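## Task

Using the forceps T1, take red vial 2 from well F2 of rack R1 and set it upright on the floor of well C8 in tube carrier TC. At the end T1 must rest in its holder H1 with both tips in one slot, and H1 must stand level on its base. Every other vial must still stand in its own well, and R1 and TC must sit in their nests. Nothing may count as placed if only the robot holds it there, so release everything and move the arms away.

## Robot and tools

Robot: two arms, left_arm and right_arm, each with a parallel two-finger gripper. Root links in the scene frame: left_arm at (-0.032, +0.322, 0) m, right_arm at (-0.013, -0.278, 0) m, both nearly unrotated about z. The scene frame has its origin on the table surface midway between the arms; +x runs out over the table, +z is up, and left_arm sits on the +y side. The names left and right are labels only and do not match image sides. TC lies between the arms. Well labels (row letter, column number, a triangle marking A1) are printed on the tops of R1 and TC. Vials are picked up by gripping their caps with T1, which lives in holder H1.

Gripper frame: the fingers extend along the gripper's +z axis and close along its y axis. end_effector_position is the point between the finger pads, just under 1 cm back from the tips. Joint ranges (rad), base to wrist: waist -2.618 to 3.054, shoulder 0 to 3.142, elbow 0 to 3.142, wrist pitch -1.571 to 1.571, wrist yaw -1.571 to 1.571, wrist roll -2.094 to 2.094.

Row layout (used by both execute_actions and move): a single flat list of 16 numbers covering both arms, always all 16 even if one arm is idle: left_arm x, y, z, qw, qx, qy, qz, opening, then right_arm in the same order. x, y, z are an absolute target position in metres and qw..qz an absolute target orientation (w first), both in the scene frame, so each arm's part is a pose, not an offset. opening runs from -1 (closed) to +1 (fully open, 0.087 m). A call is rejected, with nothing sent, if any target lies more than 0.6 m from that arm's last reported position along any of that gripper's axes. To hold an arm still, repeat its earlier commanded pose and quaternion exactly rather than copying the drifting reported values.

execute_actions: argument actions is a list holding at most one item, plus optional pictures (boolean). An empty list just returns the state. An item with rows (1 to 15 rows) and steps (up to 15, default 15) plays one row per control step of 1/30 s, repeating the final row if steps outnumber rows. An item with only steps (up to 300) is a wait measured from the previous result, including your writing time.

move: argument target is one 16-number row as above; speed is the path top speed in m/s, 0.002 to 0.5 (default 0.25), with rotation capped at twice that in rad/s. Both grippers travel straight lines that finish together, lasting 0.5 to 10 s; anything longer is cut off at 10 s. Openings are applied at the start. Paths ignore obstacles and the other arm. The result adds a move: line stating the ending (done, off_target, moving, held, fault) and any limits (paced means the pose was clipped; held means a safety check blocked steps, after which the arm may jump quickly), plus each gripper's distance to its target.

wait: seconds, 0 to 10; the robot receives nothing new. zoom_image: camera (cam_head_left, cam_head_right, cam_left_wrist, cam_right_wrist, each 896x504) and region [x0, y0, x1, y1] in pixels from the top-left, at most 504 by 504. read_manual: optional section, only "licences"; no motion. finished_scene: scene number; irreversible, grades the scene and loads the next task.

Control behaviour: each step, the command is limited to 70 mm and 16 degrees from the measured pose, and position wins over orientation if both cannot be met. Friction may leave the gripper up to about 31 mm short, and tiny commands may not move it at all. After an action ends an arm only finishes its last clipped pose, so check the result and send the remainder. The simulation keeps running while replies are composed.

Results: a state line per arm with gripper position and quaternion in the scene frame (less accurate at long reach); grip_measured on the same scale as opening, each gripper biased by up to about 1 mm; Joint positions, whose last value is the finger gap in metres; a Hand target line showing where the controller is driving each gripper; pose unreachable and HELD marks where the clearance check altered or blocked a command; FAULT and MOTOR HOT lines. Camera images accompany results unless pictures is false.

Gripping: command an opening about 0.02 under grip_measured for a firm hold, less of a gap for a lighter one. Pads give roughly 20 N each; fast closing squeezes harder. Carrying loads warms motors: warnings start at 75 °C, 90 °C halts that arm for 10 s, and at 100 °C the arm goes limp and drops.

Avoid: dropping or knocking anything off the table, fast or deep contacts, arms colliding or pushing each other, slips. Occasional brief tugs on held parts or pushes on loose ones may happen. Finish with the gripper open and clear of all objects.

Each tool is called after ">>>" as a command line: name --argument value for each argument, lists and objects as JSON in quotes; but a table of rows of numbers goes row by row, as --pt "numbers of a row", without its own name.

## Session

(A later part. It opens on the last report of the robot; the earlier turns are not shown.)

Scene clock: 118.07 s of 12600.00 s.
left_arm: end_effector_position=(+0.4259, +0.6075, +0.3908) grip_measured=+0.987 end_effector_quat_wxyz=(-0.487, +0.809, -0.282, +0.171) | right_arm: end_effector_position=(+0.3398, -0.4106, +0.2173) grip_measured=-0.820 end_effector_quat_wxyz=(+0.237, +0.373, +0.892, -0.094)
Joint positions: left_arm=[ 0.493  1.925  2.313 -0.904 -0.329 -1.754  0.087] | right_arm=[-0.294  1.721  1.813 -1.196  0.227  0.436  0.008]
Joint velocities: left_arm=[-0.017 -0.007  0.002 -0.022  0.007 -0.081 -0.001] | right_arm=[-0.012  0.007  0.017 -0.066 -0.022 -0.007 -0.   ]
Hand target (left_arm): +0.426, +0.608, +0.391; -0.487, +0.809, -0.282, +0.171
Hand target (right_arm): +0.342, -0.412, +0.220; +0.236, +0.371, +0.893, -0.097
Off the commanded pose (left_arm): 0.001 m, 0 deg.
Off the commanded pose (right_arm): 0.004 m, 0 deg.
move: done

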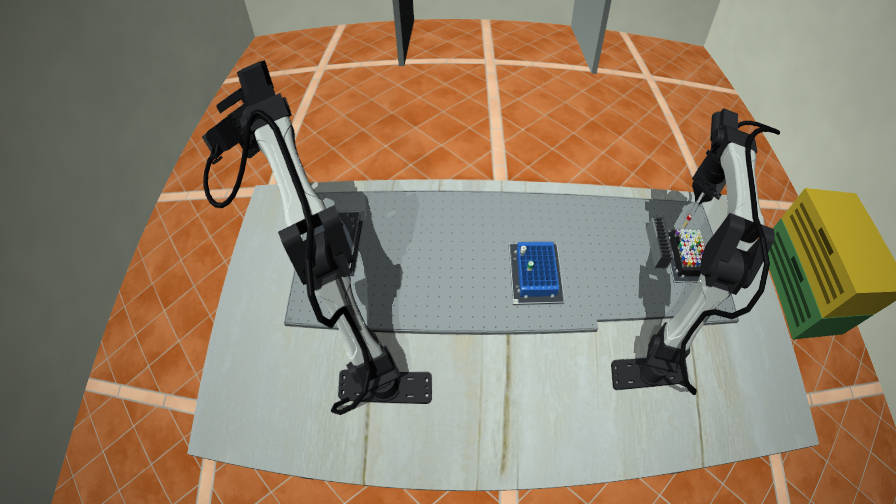

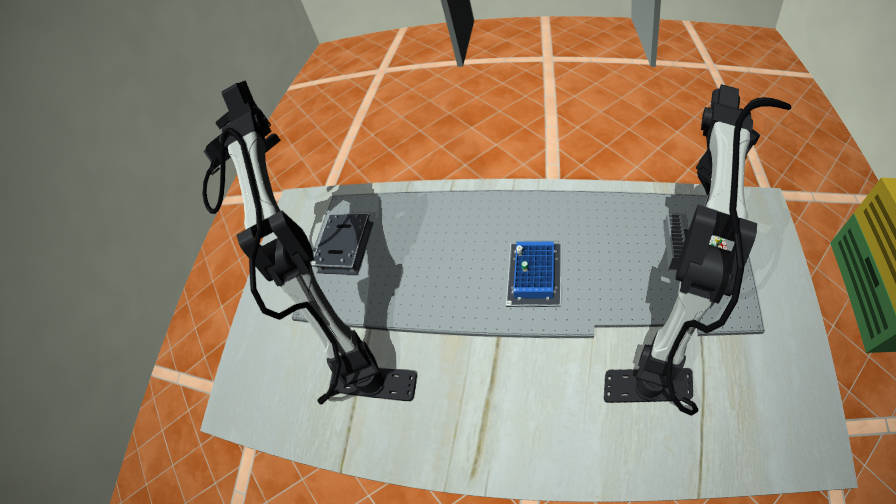

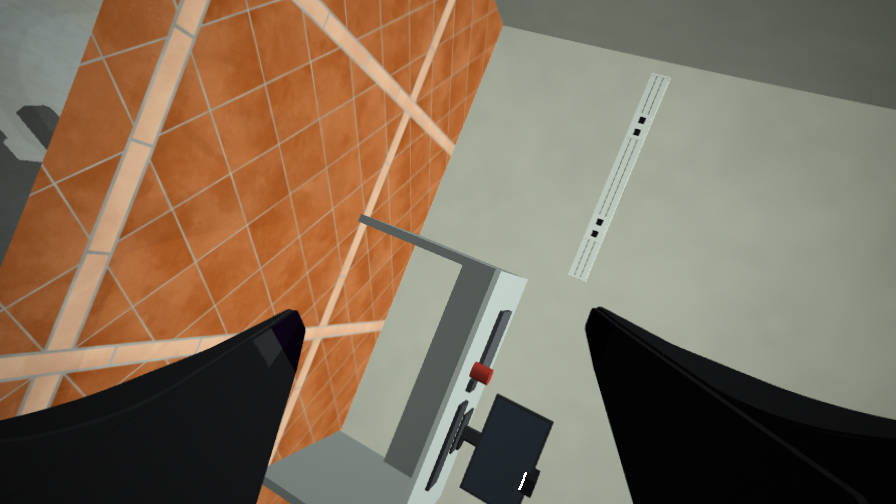

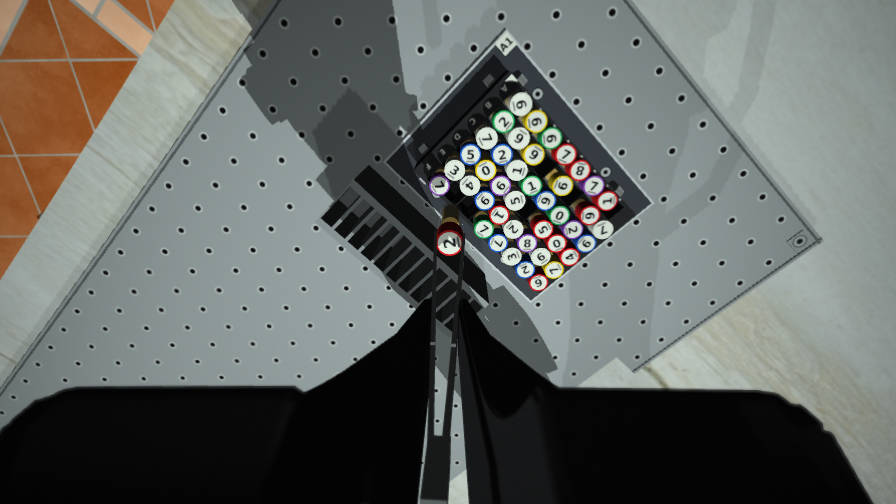

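>>> move --target '[0.426,0.608,0.391,-0.487,0.809,-0.282,0.171,1,0.300,-0.02,0.205,0.231,-0.371,0.894,0.096,-0.825]' --speed 0.15

>>> zoom_image --camera "cam_right_wrist" --region '[350, 120, 550, 320]'

>>> zoom_image --camera "cam_head_left" --region '[505, 210, 575, 280]'

Scene clock: 125.17 s of 12600.00 s.
left_arm: end_effector_position=(+0.4259, +0.6075, +0.3908) grip_measured=+0.987 end_effector_quat_wxyz=(-0.487, +0.809, -0.282, +0.171) | right_arm: end_effector_position=(+0.2935, -0.0263, +0.2000) grip_measured=-0.820 end_effector_quat_wxyz=(+0.233, -0.360, +0.898, +0.096)
Joint positions: left_arm=[ 0.493  1.925  2.313 -0.904 -0.329 -1.754  0.087] | right_arm=[ 0.681  1.754  1.775 -1.085 -0.048 -0.076  0.008]
Joint velocities: left_arm=[ 0.002 -0.012  0.007 -0.037 -0.007 -0.022 -0.001] | right_arm=[-0.022 -0.002  0.012 -0.037  0.081  0.022 -0.   ]
Hand target (left_arm): +0.426, +0.608, +0.391; -0.487, +0.809, -0.282, +0.171
Hand target (right_arm): +0.296, -0.017, +0.205; +0.242, -0.369, +0.891, +0.105
Off the commanded pose (left_arm): 0.001 m, 0 deg.
Off the commanded pose (right_arm): 0.010 m, 1 deg.
move: done

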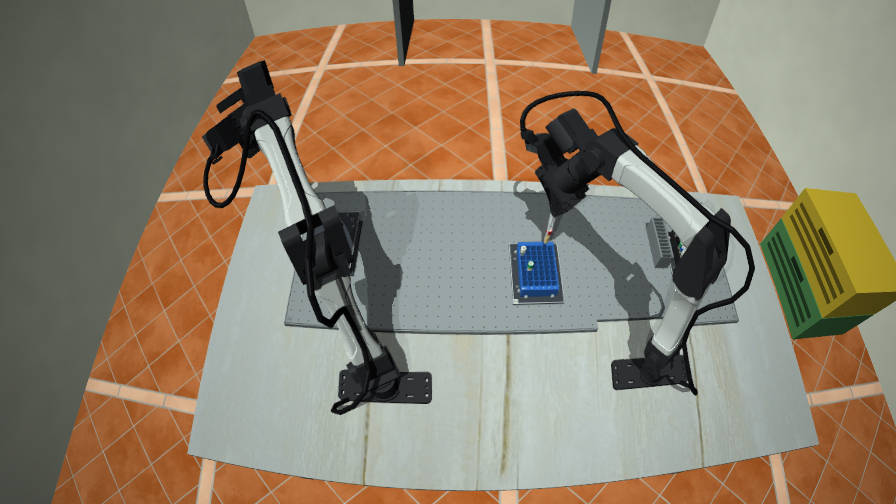

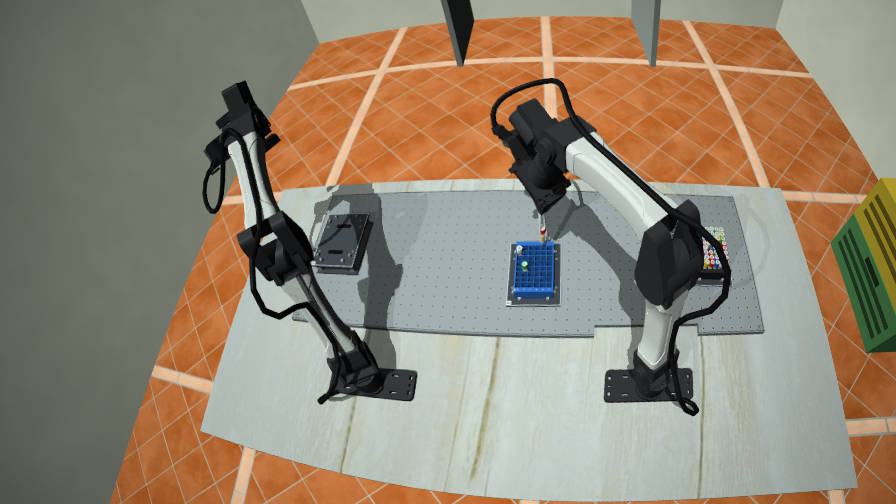

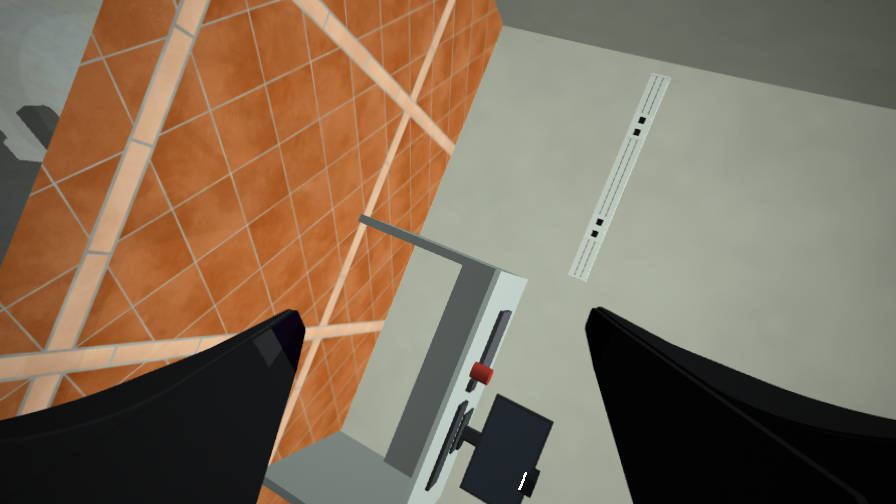

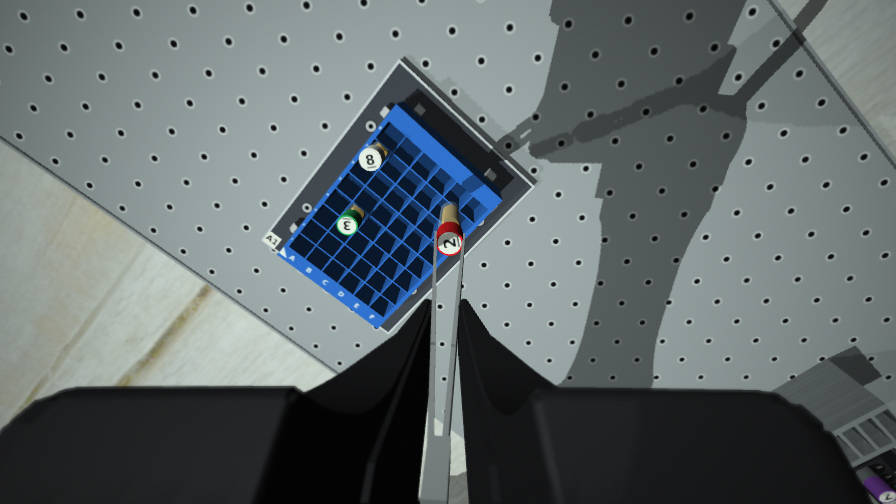

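Region (350, 120, 550, 320) of cam_right_wrist's 896x504 image, scaled by 2.520, with more detail than that image has.

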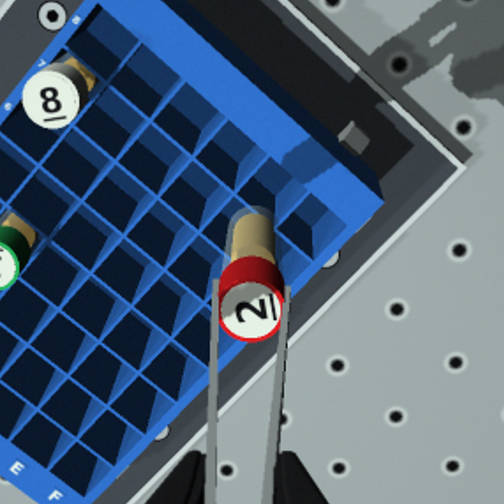

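Region (505, 210, 575, 280) of cam_head_left's 896x504 image, scaled by 7.200, with more detail than that image has.

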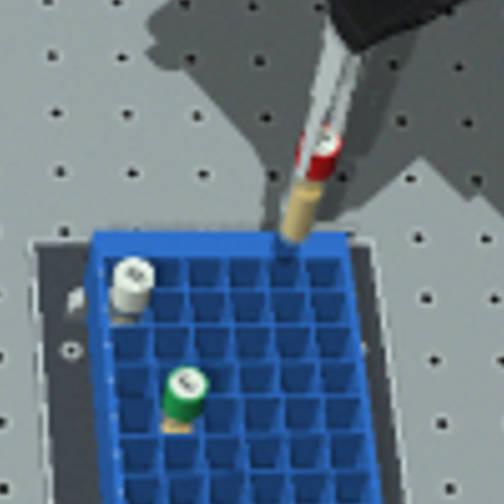

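>>> move --target '[0.426,0.608,0.391,-0.487,0.809,-0.282,0.171,1,0.298,0.003,0.182,0.231,-0.371,0.894,0.096,-0.825]' --speed 0.03

>>> zoom_image --camera "cam_right_wrist" --region '[380, 140, 520, 280]'

>>> zoom_image --camera "cam_head_left" --region '[510, 220, 560, 270]'

Scene clock: 128.10 s of 12600.00 s.
left_arm: end_effector_position=(+0.4259, +0.6075, +0.3908) grip_measured=+0.987 end_effector_quat_wxyz=(-0.487, +0.809, -0.282, +0.171) | right_arm: end_effector_position=(+0.2918, -0.0052, +0.1782) grip_measured=-0.820 end_effector_quat_wxyz=(+0.216, -0.372, +0.898, +0.096)
Joint positions: left_arm=[ 0.493  1.925  2.313 -0.904 -0.329 -1.754  0.087] | right_arm=[ 0.725  1.818  1.775 -1.053 -0.042 -0.058  0.008]
Joint velocities: left_arm=[-0.007 -0.012  0.022  0.081 -0.095 -0.022 -0.   ] | right_arm=[-0.007 -0.002 -0.007 -0.066 -0.037 -0.066 -0.001]
Hand target (left_arm): +0.426, +0.608, +0.391; -0.487, +0.809, -0.282, +0.171
Hand target (right_arm): +0.297, +0.003, +0.182; +0.231, -0.371, +0.894, +0.097
Off the commanded pose (left_arm): 0.001 m, 0 deg.
Off the commanded pose (right_arm): 0.011 m, 2 deg.
move: off_target (right_arm)

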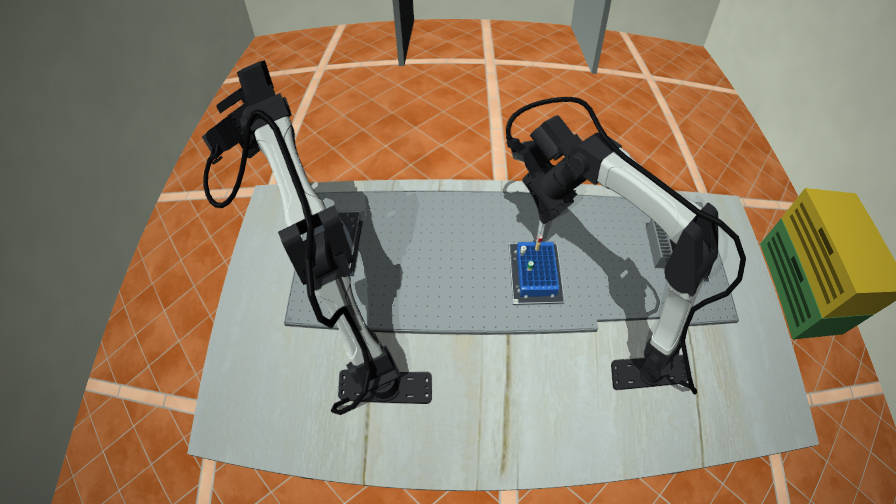

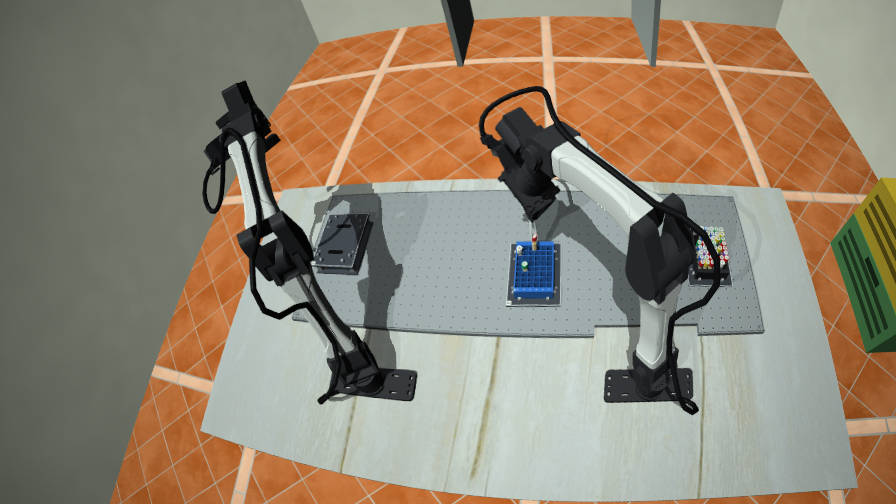

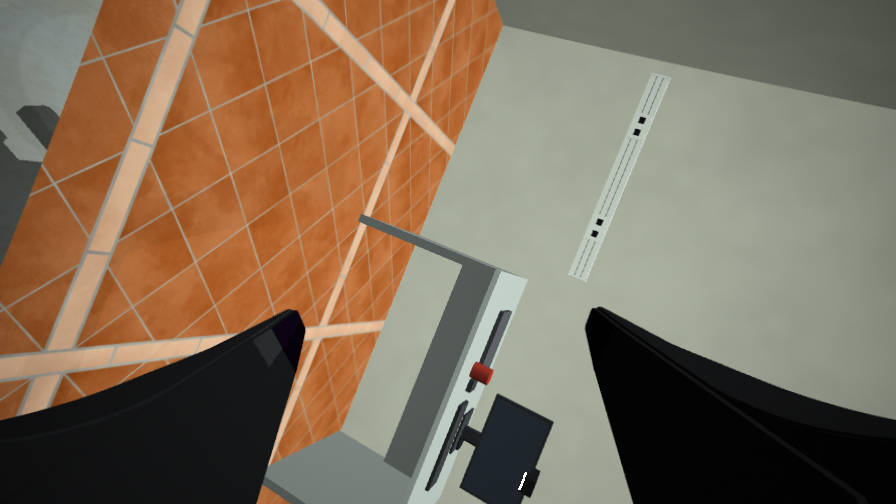

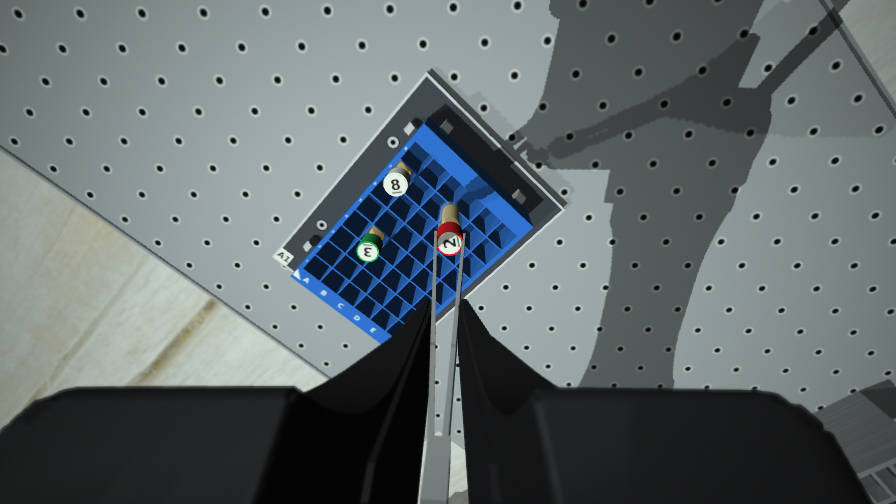

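Region (380, 140, 520, 280) of cam_right_wrist's 896x504 image, scaled by 3.600, with more detail than that image has.

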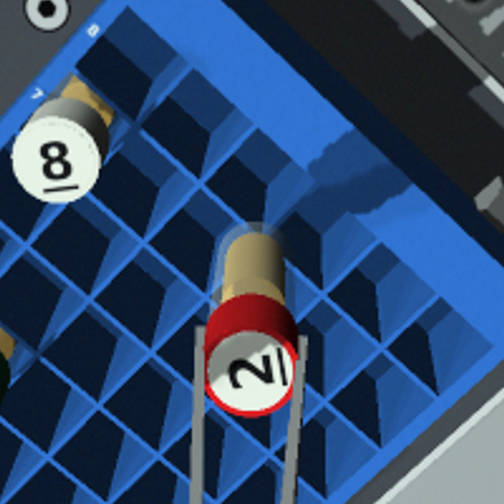

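Region (510, 220, 560, 270) of cam_head_left's 896x504 image, scaled by 10.080, with more detail than that image has.

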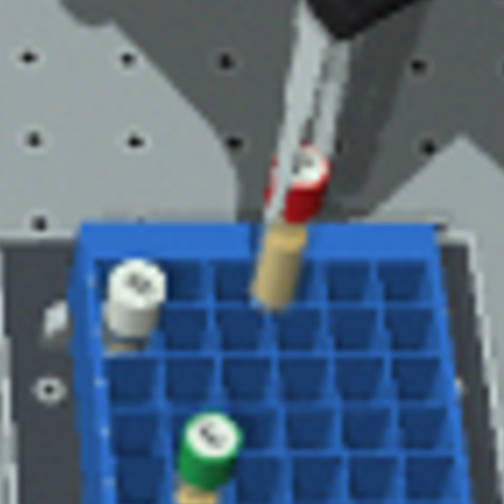

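>>> move --target '[0.426,0.608,0.391,-0.487,0.809,-0.282,0.171,1,0.2985,0.0005,0.181,0.234,-0.370,0.893,0.102,-0.825]' --speed 0.015

>>> zoom_image --camera "cam_right_wrist" --region '[380, 140, 520, 280]'

>>> zoom_image --camera "cam_head_left" --region '[510, 220, 560, 270]'

Scene clock: 130.57 s of 12600.00 s.
left_arm: end_effector_position=(+0.4259, +0.6075, +0.3908) grip_measured=+0.987 end_effector_quat_wxyz=(-0.487, +0.809, -0.282, +0.171) | right_arm: end_effector_position=(+0.2953, -0.0022, +0.1797) grip_measured=-0.820 end_effector_quat_wxyz=(+0.225, -0.371, +0.896, +0.098)
Joint positions: left_arm=[ 0.493  1.925  2.313 -0.904 -0.329 -1.754  0.087] | right_arm=[ 0.725  1.818  1.775 -1.034 -0.042 -0.058  0.008]
Joint velocities: left_arm=[-0.002 -0.007  0.002 -0.022  0.095  0.066 -0.001] | right_arm=[-0.022 -0.002  0.007 -0.095 -0.066 -0.051 -0.001]
Hand target (left_arm): +0.426, +0.608, +0.391; -0.487, +0.809, -0.282, +0.171
Hand target (right_arm): +0.298, +0.000, +0.181; +0.234, -0.370, +0.893, +0.102
Off the commanded pose (left_arm): 0.001 m, 0 deg.
Off the commanded pose (right_arm): 0.004 m, 1 deg.
move: done

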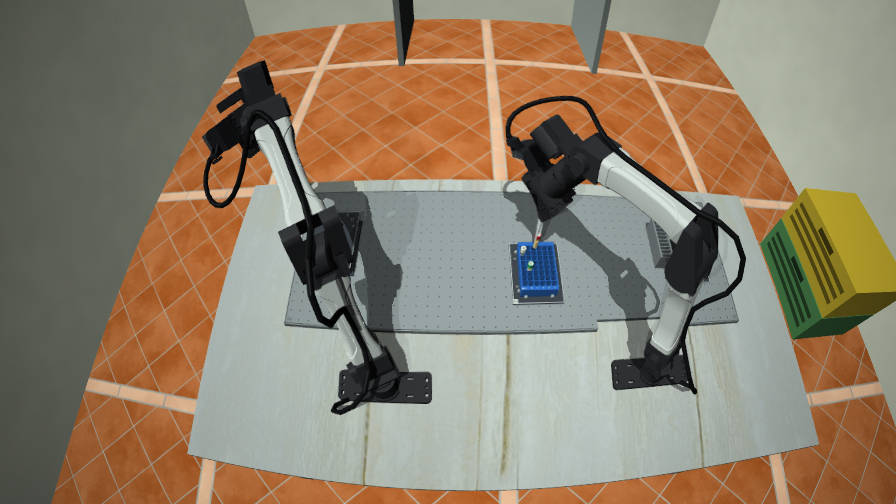

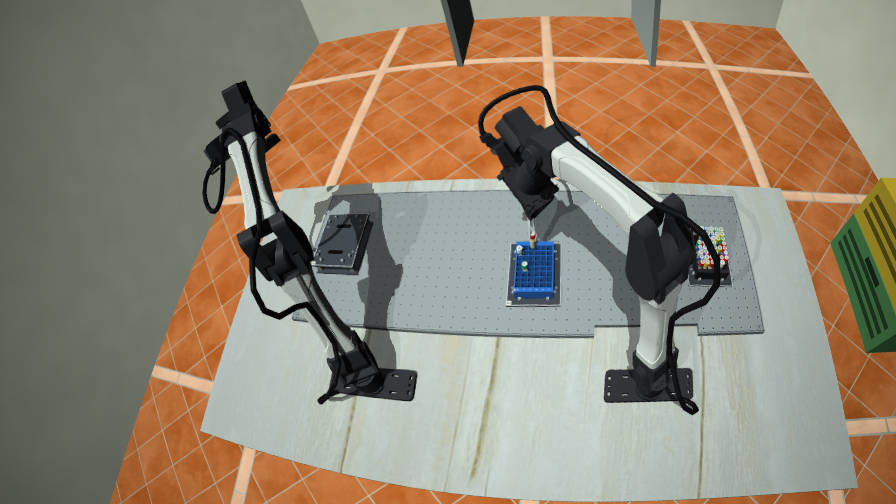

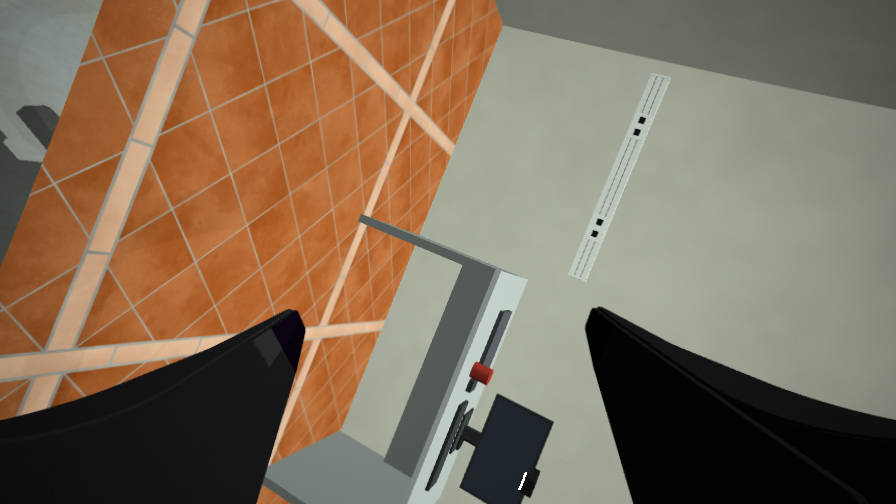

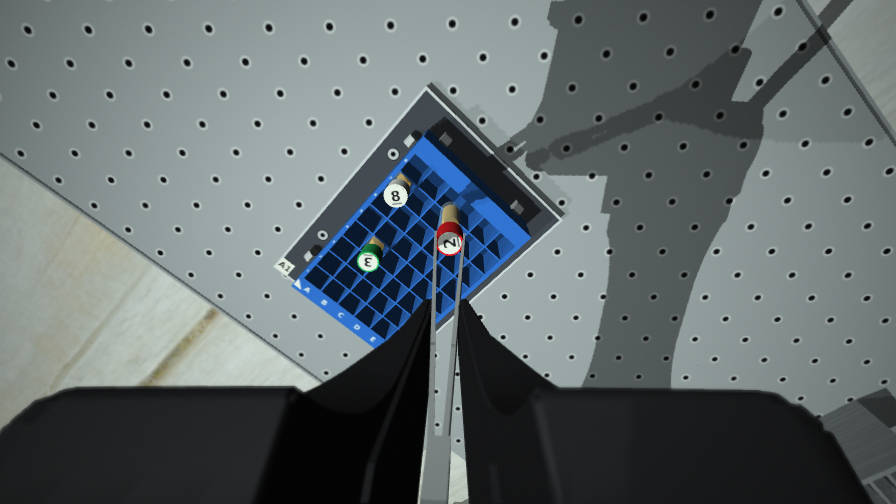

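Region (380, 140, 520, 280) of cam_right_wrist's 896x504 image, scaled by 3.600, with more detail than that image has.

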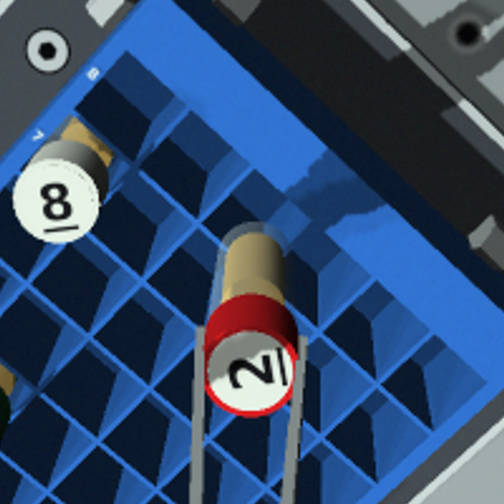

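Region (510, 220, 560, 270) of cam_head_left's 896x504 image, scaled by 10.080, with more detail than that image has.

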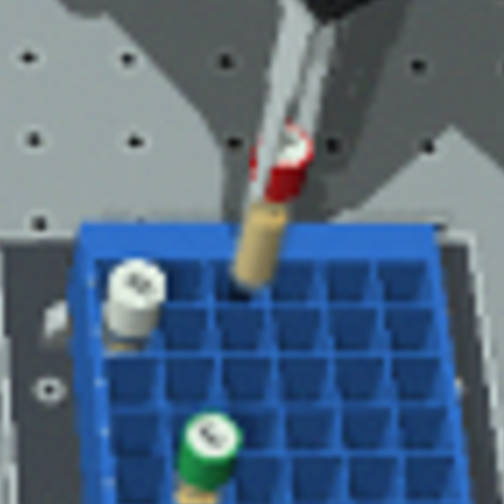

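Descending tends to shift outward; go down a little.

>>> move --target '[0.426,0.608,0.391,-0.487,0.809,-0.282,0.171,1,0.2975,-0.0005,0.170,0.232,-0.370,0.894,0.101,-0.825]' --speed 0.01

>>> zoom_image --camera "cam_right_wrist" --region '[380, 140, 520, 280]'

>>> zoom_image --camera "cam_head_left" --region '[510, 220, 560, 270]'

Scene clock: 132.70 s of 12600.00 s.
left_arm: end_effector_position=(+0.4259, +0.6075, +0.3908) grip_measured=+0.987 end_effector_quat_wxyz=(-0.487, +0.809, -0.282, +0.171) | right_arm: end_effector_position=(+0.2974, -0.0004, +0.1719) grip_measured=-0.820 end_effector_quat_wxyz=(+0.227, -0.371, +0.895, +0.099)
Joint positions: left_arm=[ 0.493  1.925  2.313 -0.904 -0.329 -1.754  0.087] | right_arm=[ 0.725  1.818  1.742 -0.996 -0.042 -0.058  0.008]
Joint velocities: left_arm=[ 0.007 -0.002  0.007  0.081  0.037 -0.022 -0.   ] | right_arm=[-0.017 -0.002 -0.017  0.007  0.051  0.051 -0.001]
Hand target (left_arm): +0.426, +0.608, +0.391; -0.487, +0.809, -0.282, +0.171
Hand target (right_arm): +0.298, -0.000, +0.170; +0.232, -0.370, +0.894, +0.101
Off the commanded pose (left_arm): 0.001 m, 0 deg.
Off the commanded pose (right_arm): 0.002 m, 1 deg.
move: done

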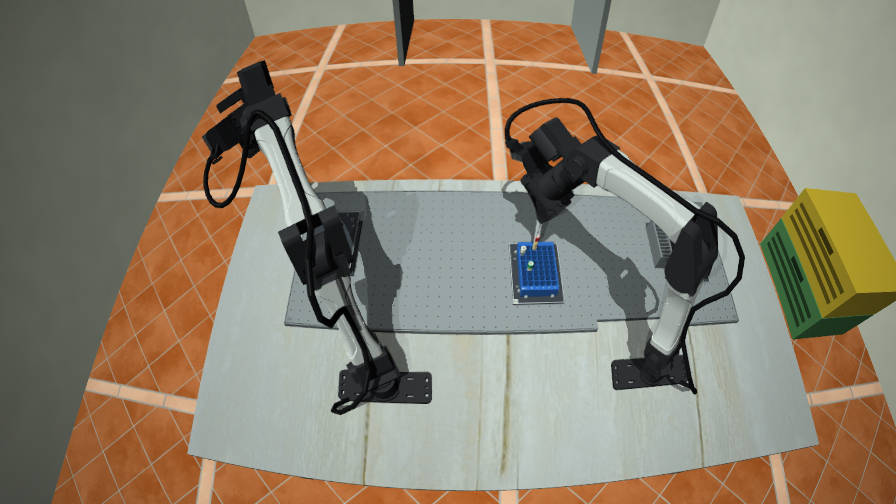

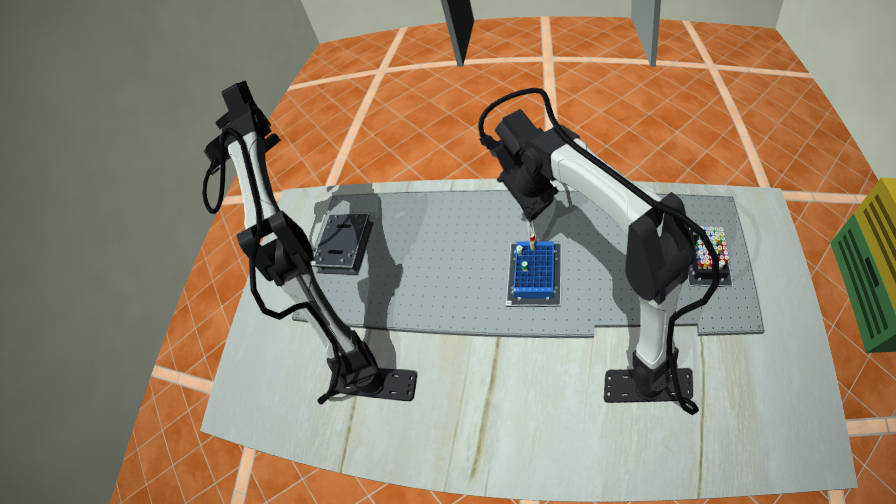

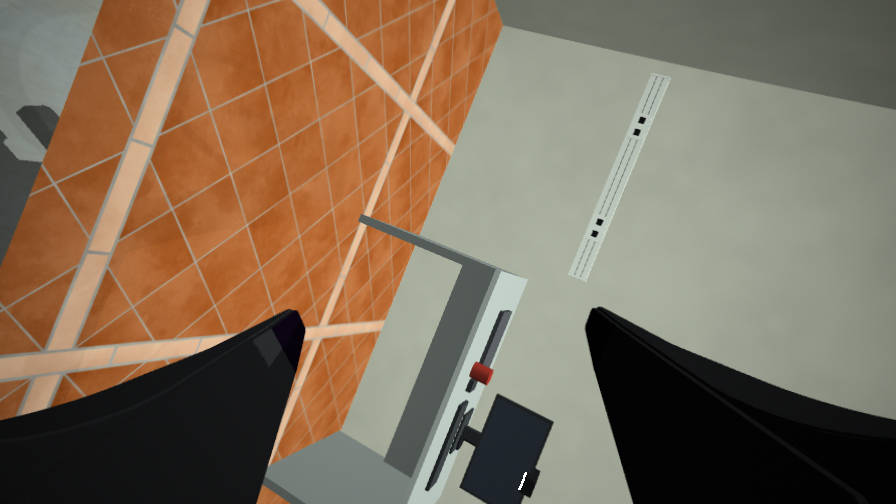

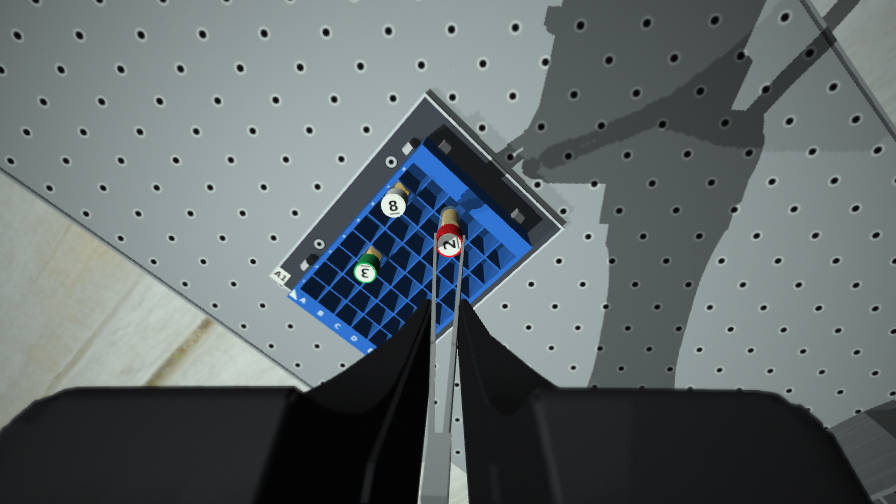

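Region (380, 140, 520, 280) of cam_right_wrist's 896x504 image, scaled by 3.600, with more detail than that image has.

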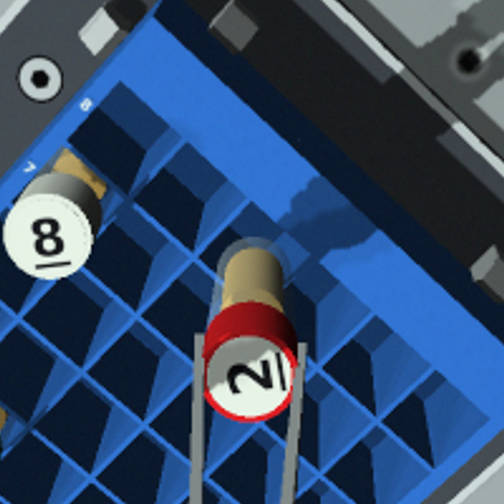

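Region (510, 220, 560, 270) of cam_head_left's 896x504 image, scaled by 10.080, with more detail than that image has.

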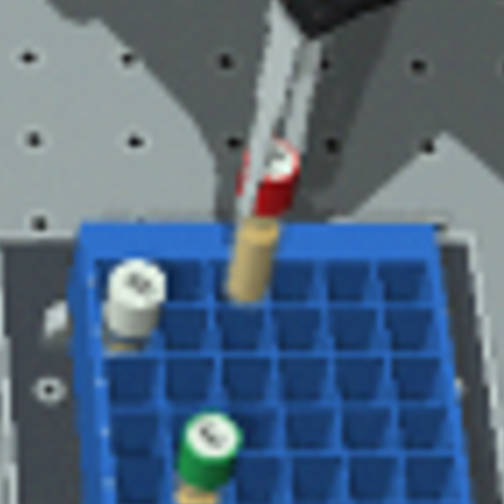

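>>> move --target '[0.426,0.608,0.391,-0.487,0.809,-0.282,0.171,1,0.3022,0.0038,0.174,0.240,-0.370,0.892,0.104,-0.825]' --speed 0.01

>>> zoom_image --camera "cam_right_wrist" --region '[380, 140, 520, 280]'

Scene clock: 135.47 s of 12600.00 s.
left_arm: end_effector_position=(+0.4259, +0.6075, +0.3908) grip_measured=+0.987 end_effector_quat_wxyz=(-0.487, +0.809, -0.282, +0.171) | right_arm: end_effector_position=(+0.2977, -0.0001, +0.1720) grip_measured=-0.820 end_effector_quat_wxyz=(+0.228, -0.371, +0.895, +0.099)
Joint positions: left_arm=[ 0.493  1.925  2.313 -0.904 -0.329 -1.754  0.087] | right_arm=[ 0.725  1.818  1.742 -0.994 -0.042 -0.058  0.008]
Joint velocities: left_arm=[-0.007 -0.007  0.012  0.022 -0.022  0.022 -0.   ] | right_arm=[ 0.007 -0.012  0.002  0.037 -0.022  0.007 -0.001]
Hand target (left_arm): +0.426, +0.608, +0.391; -0.487, +0.809, -0.282, +0.171
Hand target (right_arm): +0.302, +0.004, +0.174; +0.240, -0.370, +0.892, +0.104
Off the commanded pose (left_arm): 0.001 m, 0 deg.
Off the commanded pose (right_arm): 0.006 m, 2 deg.
move: done

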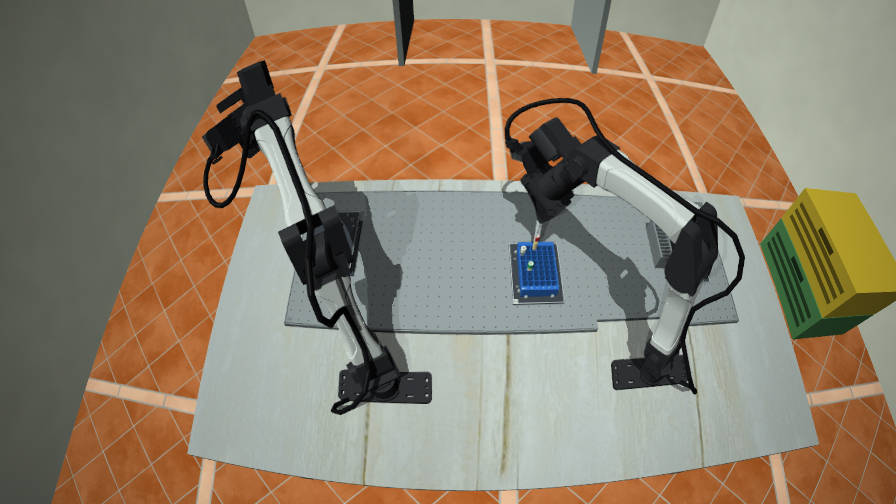

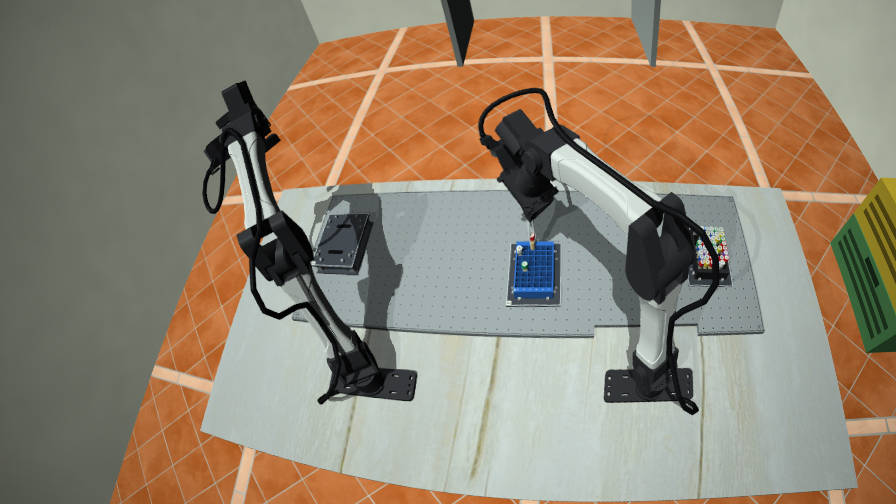

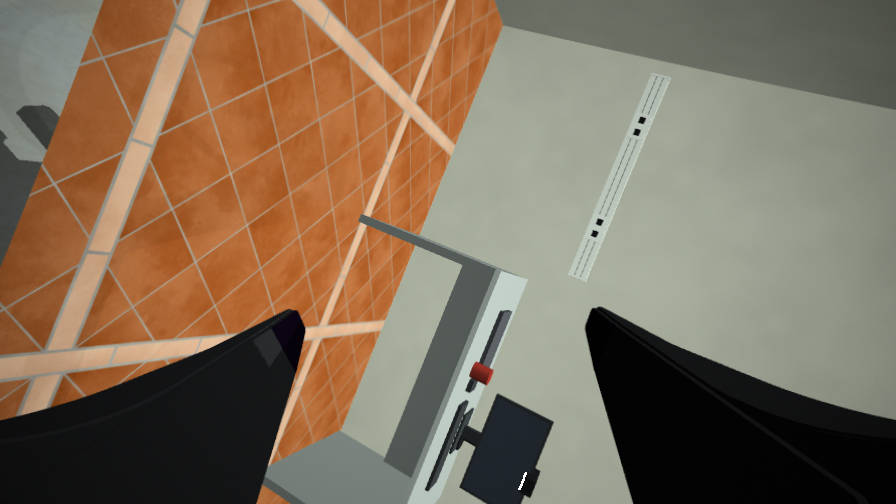

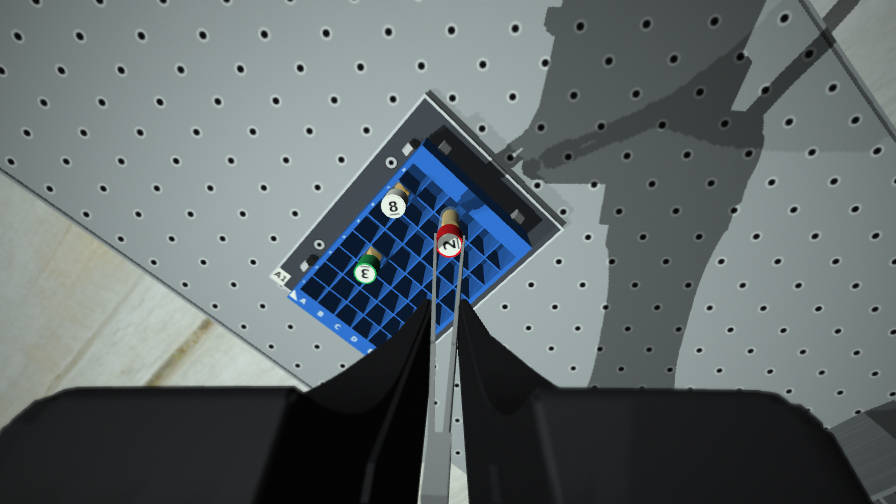

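Region (380, 140, 520, 280) of cam_right_wrist's 896x504 image, scaled by 3.600, with more detail than that image has.

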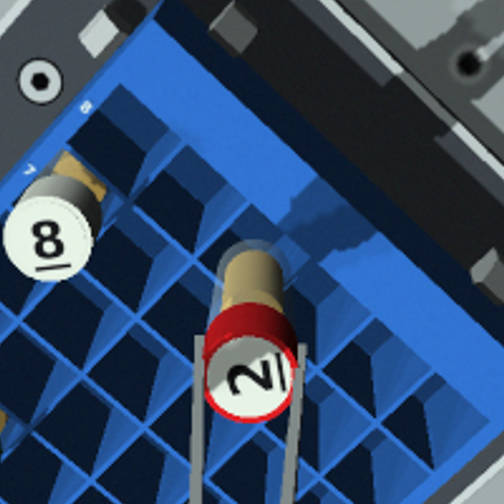

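>>> move --target '[0.426,0.608,0.391,-0.487,0.809,-0.282,0.171,1,0.3035,0.005,0.1855,0.248,-0.369,0.890,0.107,-0.825]' --speed 0.01

>>> zoom_image --camera "cam_right_wrist" --region '[380, 140, 520, 280]'

Scene clock: 139.03 s of 12600.00 s.
left_arm: end_effector_position=(+0.4259, +0.6075, +0.3908) grip_measured=+0.987 end_effector_quat_wxyz=(-0.487, +0.809, -0.282, +0.171) | right_arm: end_effector_position=(+0.2977, -0.0001, +0.1720) grip_measured=-0.820 end_effector_quat_wxyz=(+0.228, -0.371, +0.895, +0.099)
Joint positions: left_arm=[ 0.493  1.925  2.313 -0.904 -0.329 -1.754  0.087] | right_arm=[ 0.725  1.818  1.742 -0.994 -0.042 -0.058  0.008]
Joint velocities: left_arm=[-0.007  0.002 -0.017 -0.007 -0.007 -0.007 -0.001] | right_arm=[ 0.002  0.002  0.012  0.007 -0.051  0.081 -0.001]
Hand target (left_arm): +0.426, +0.608, +0.391; -0.487, +0.809, -0.282, +0.171
Hand target (right_arm): +0.303, +0.005, +0.186; +0.248, -0.368, +0.890, +0.107
Off the commanded pose (left_arm): 0.001 m, 0 deg.
Off the commanded pose (right_arm): 0.016 m, 3 deg.
move: off_target (right_arm)

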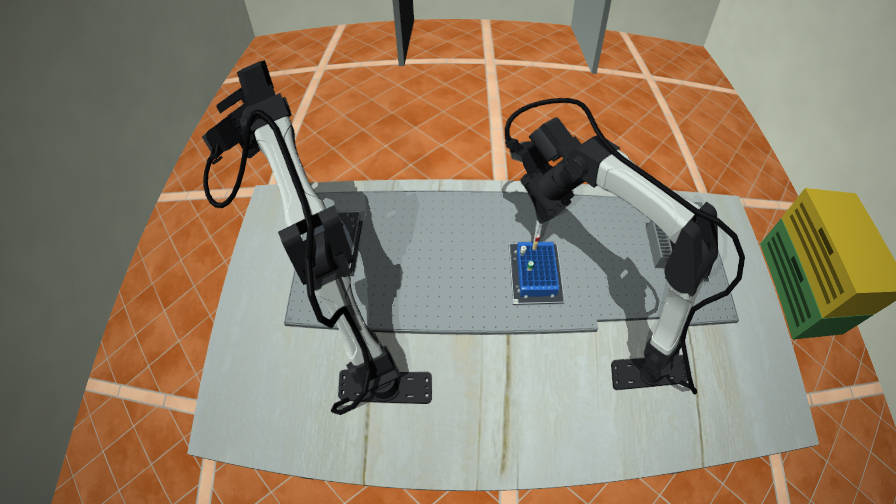

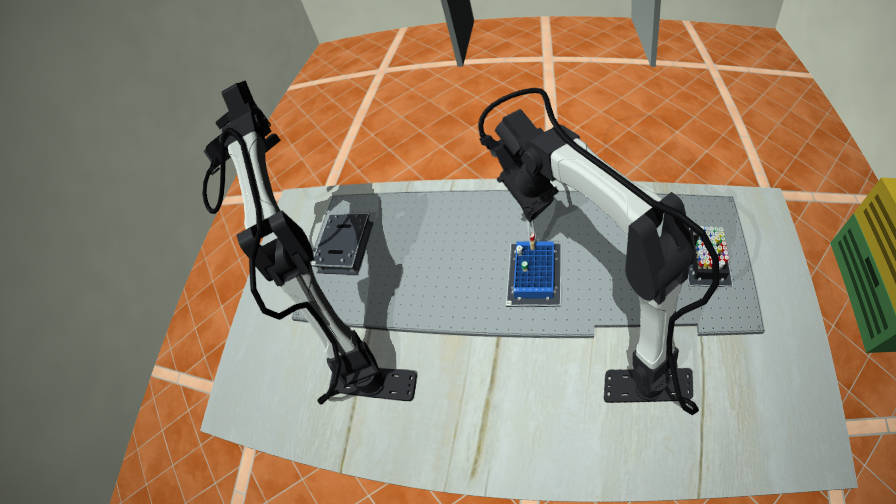

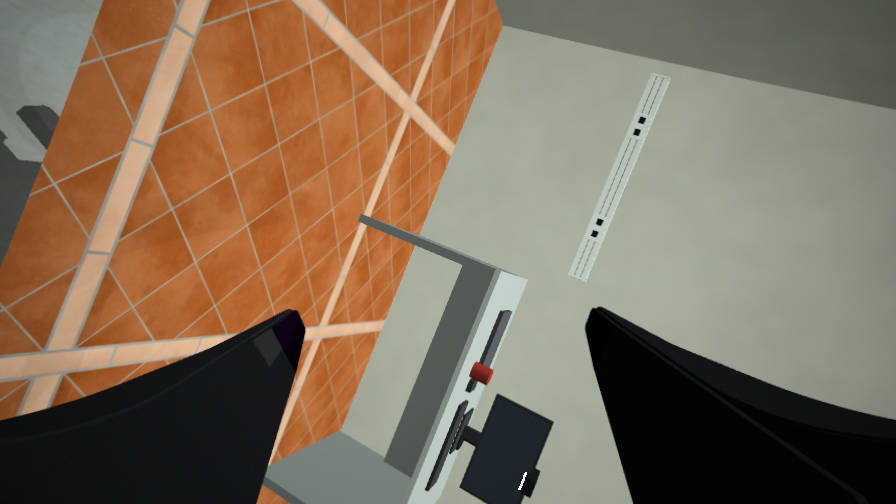

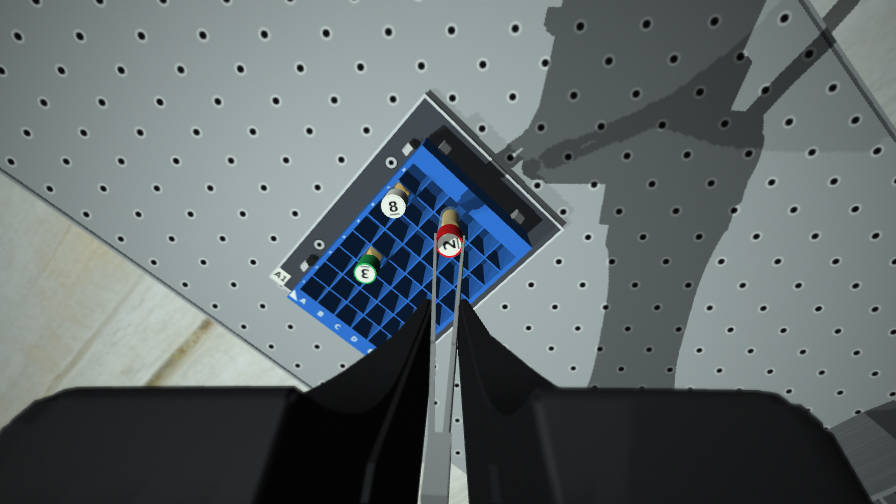

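Region (380, 140, 520, 280) of cam_right_wrist's 896x504 image, scaled by 3.600, with more detail than that image has.

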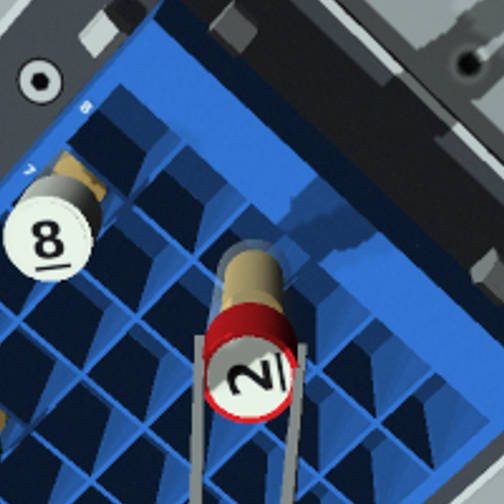

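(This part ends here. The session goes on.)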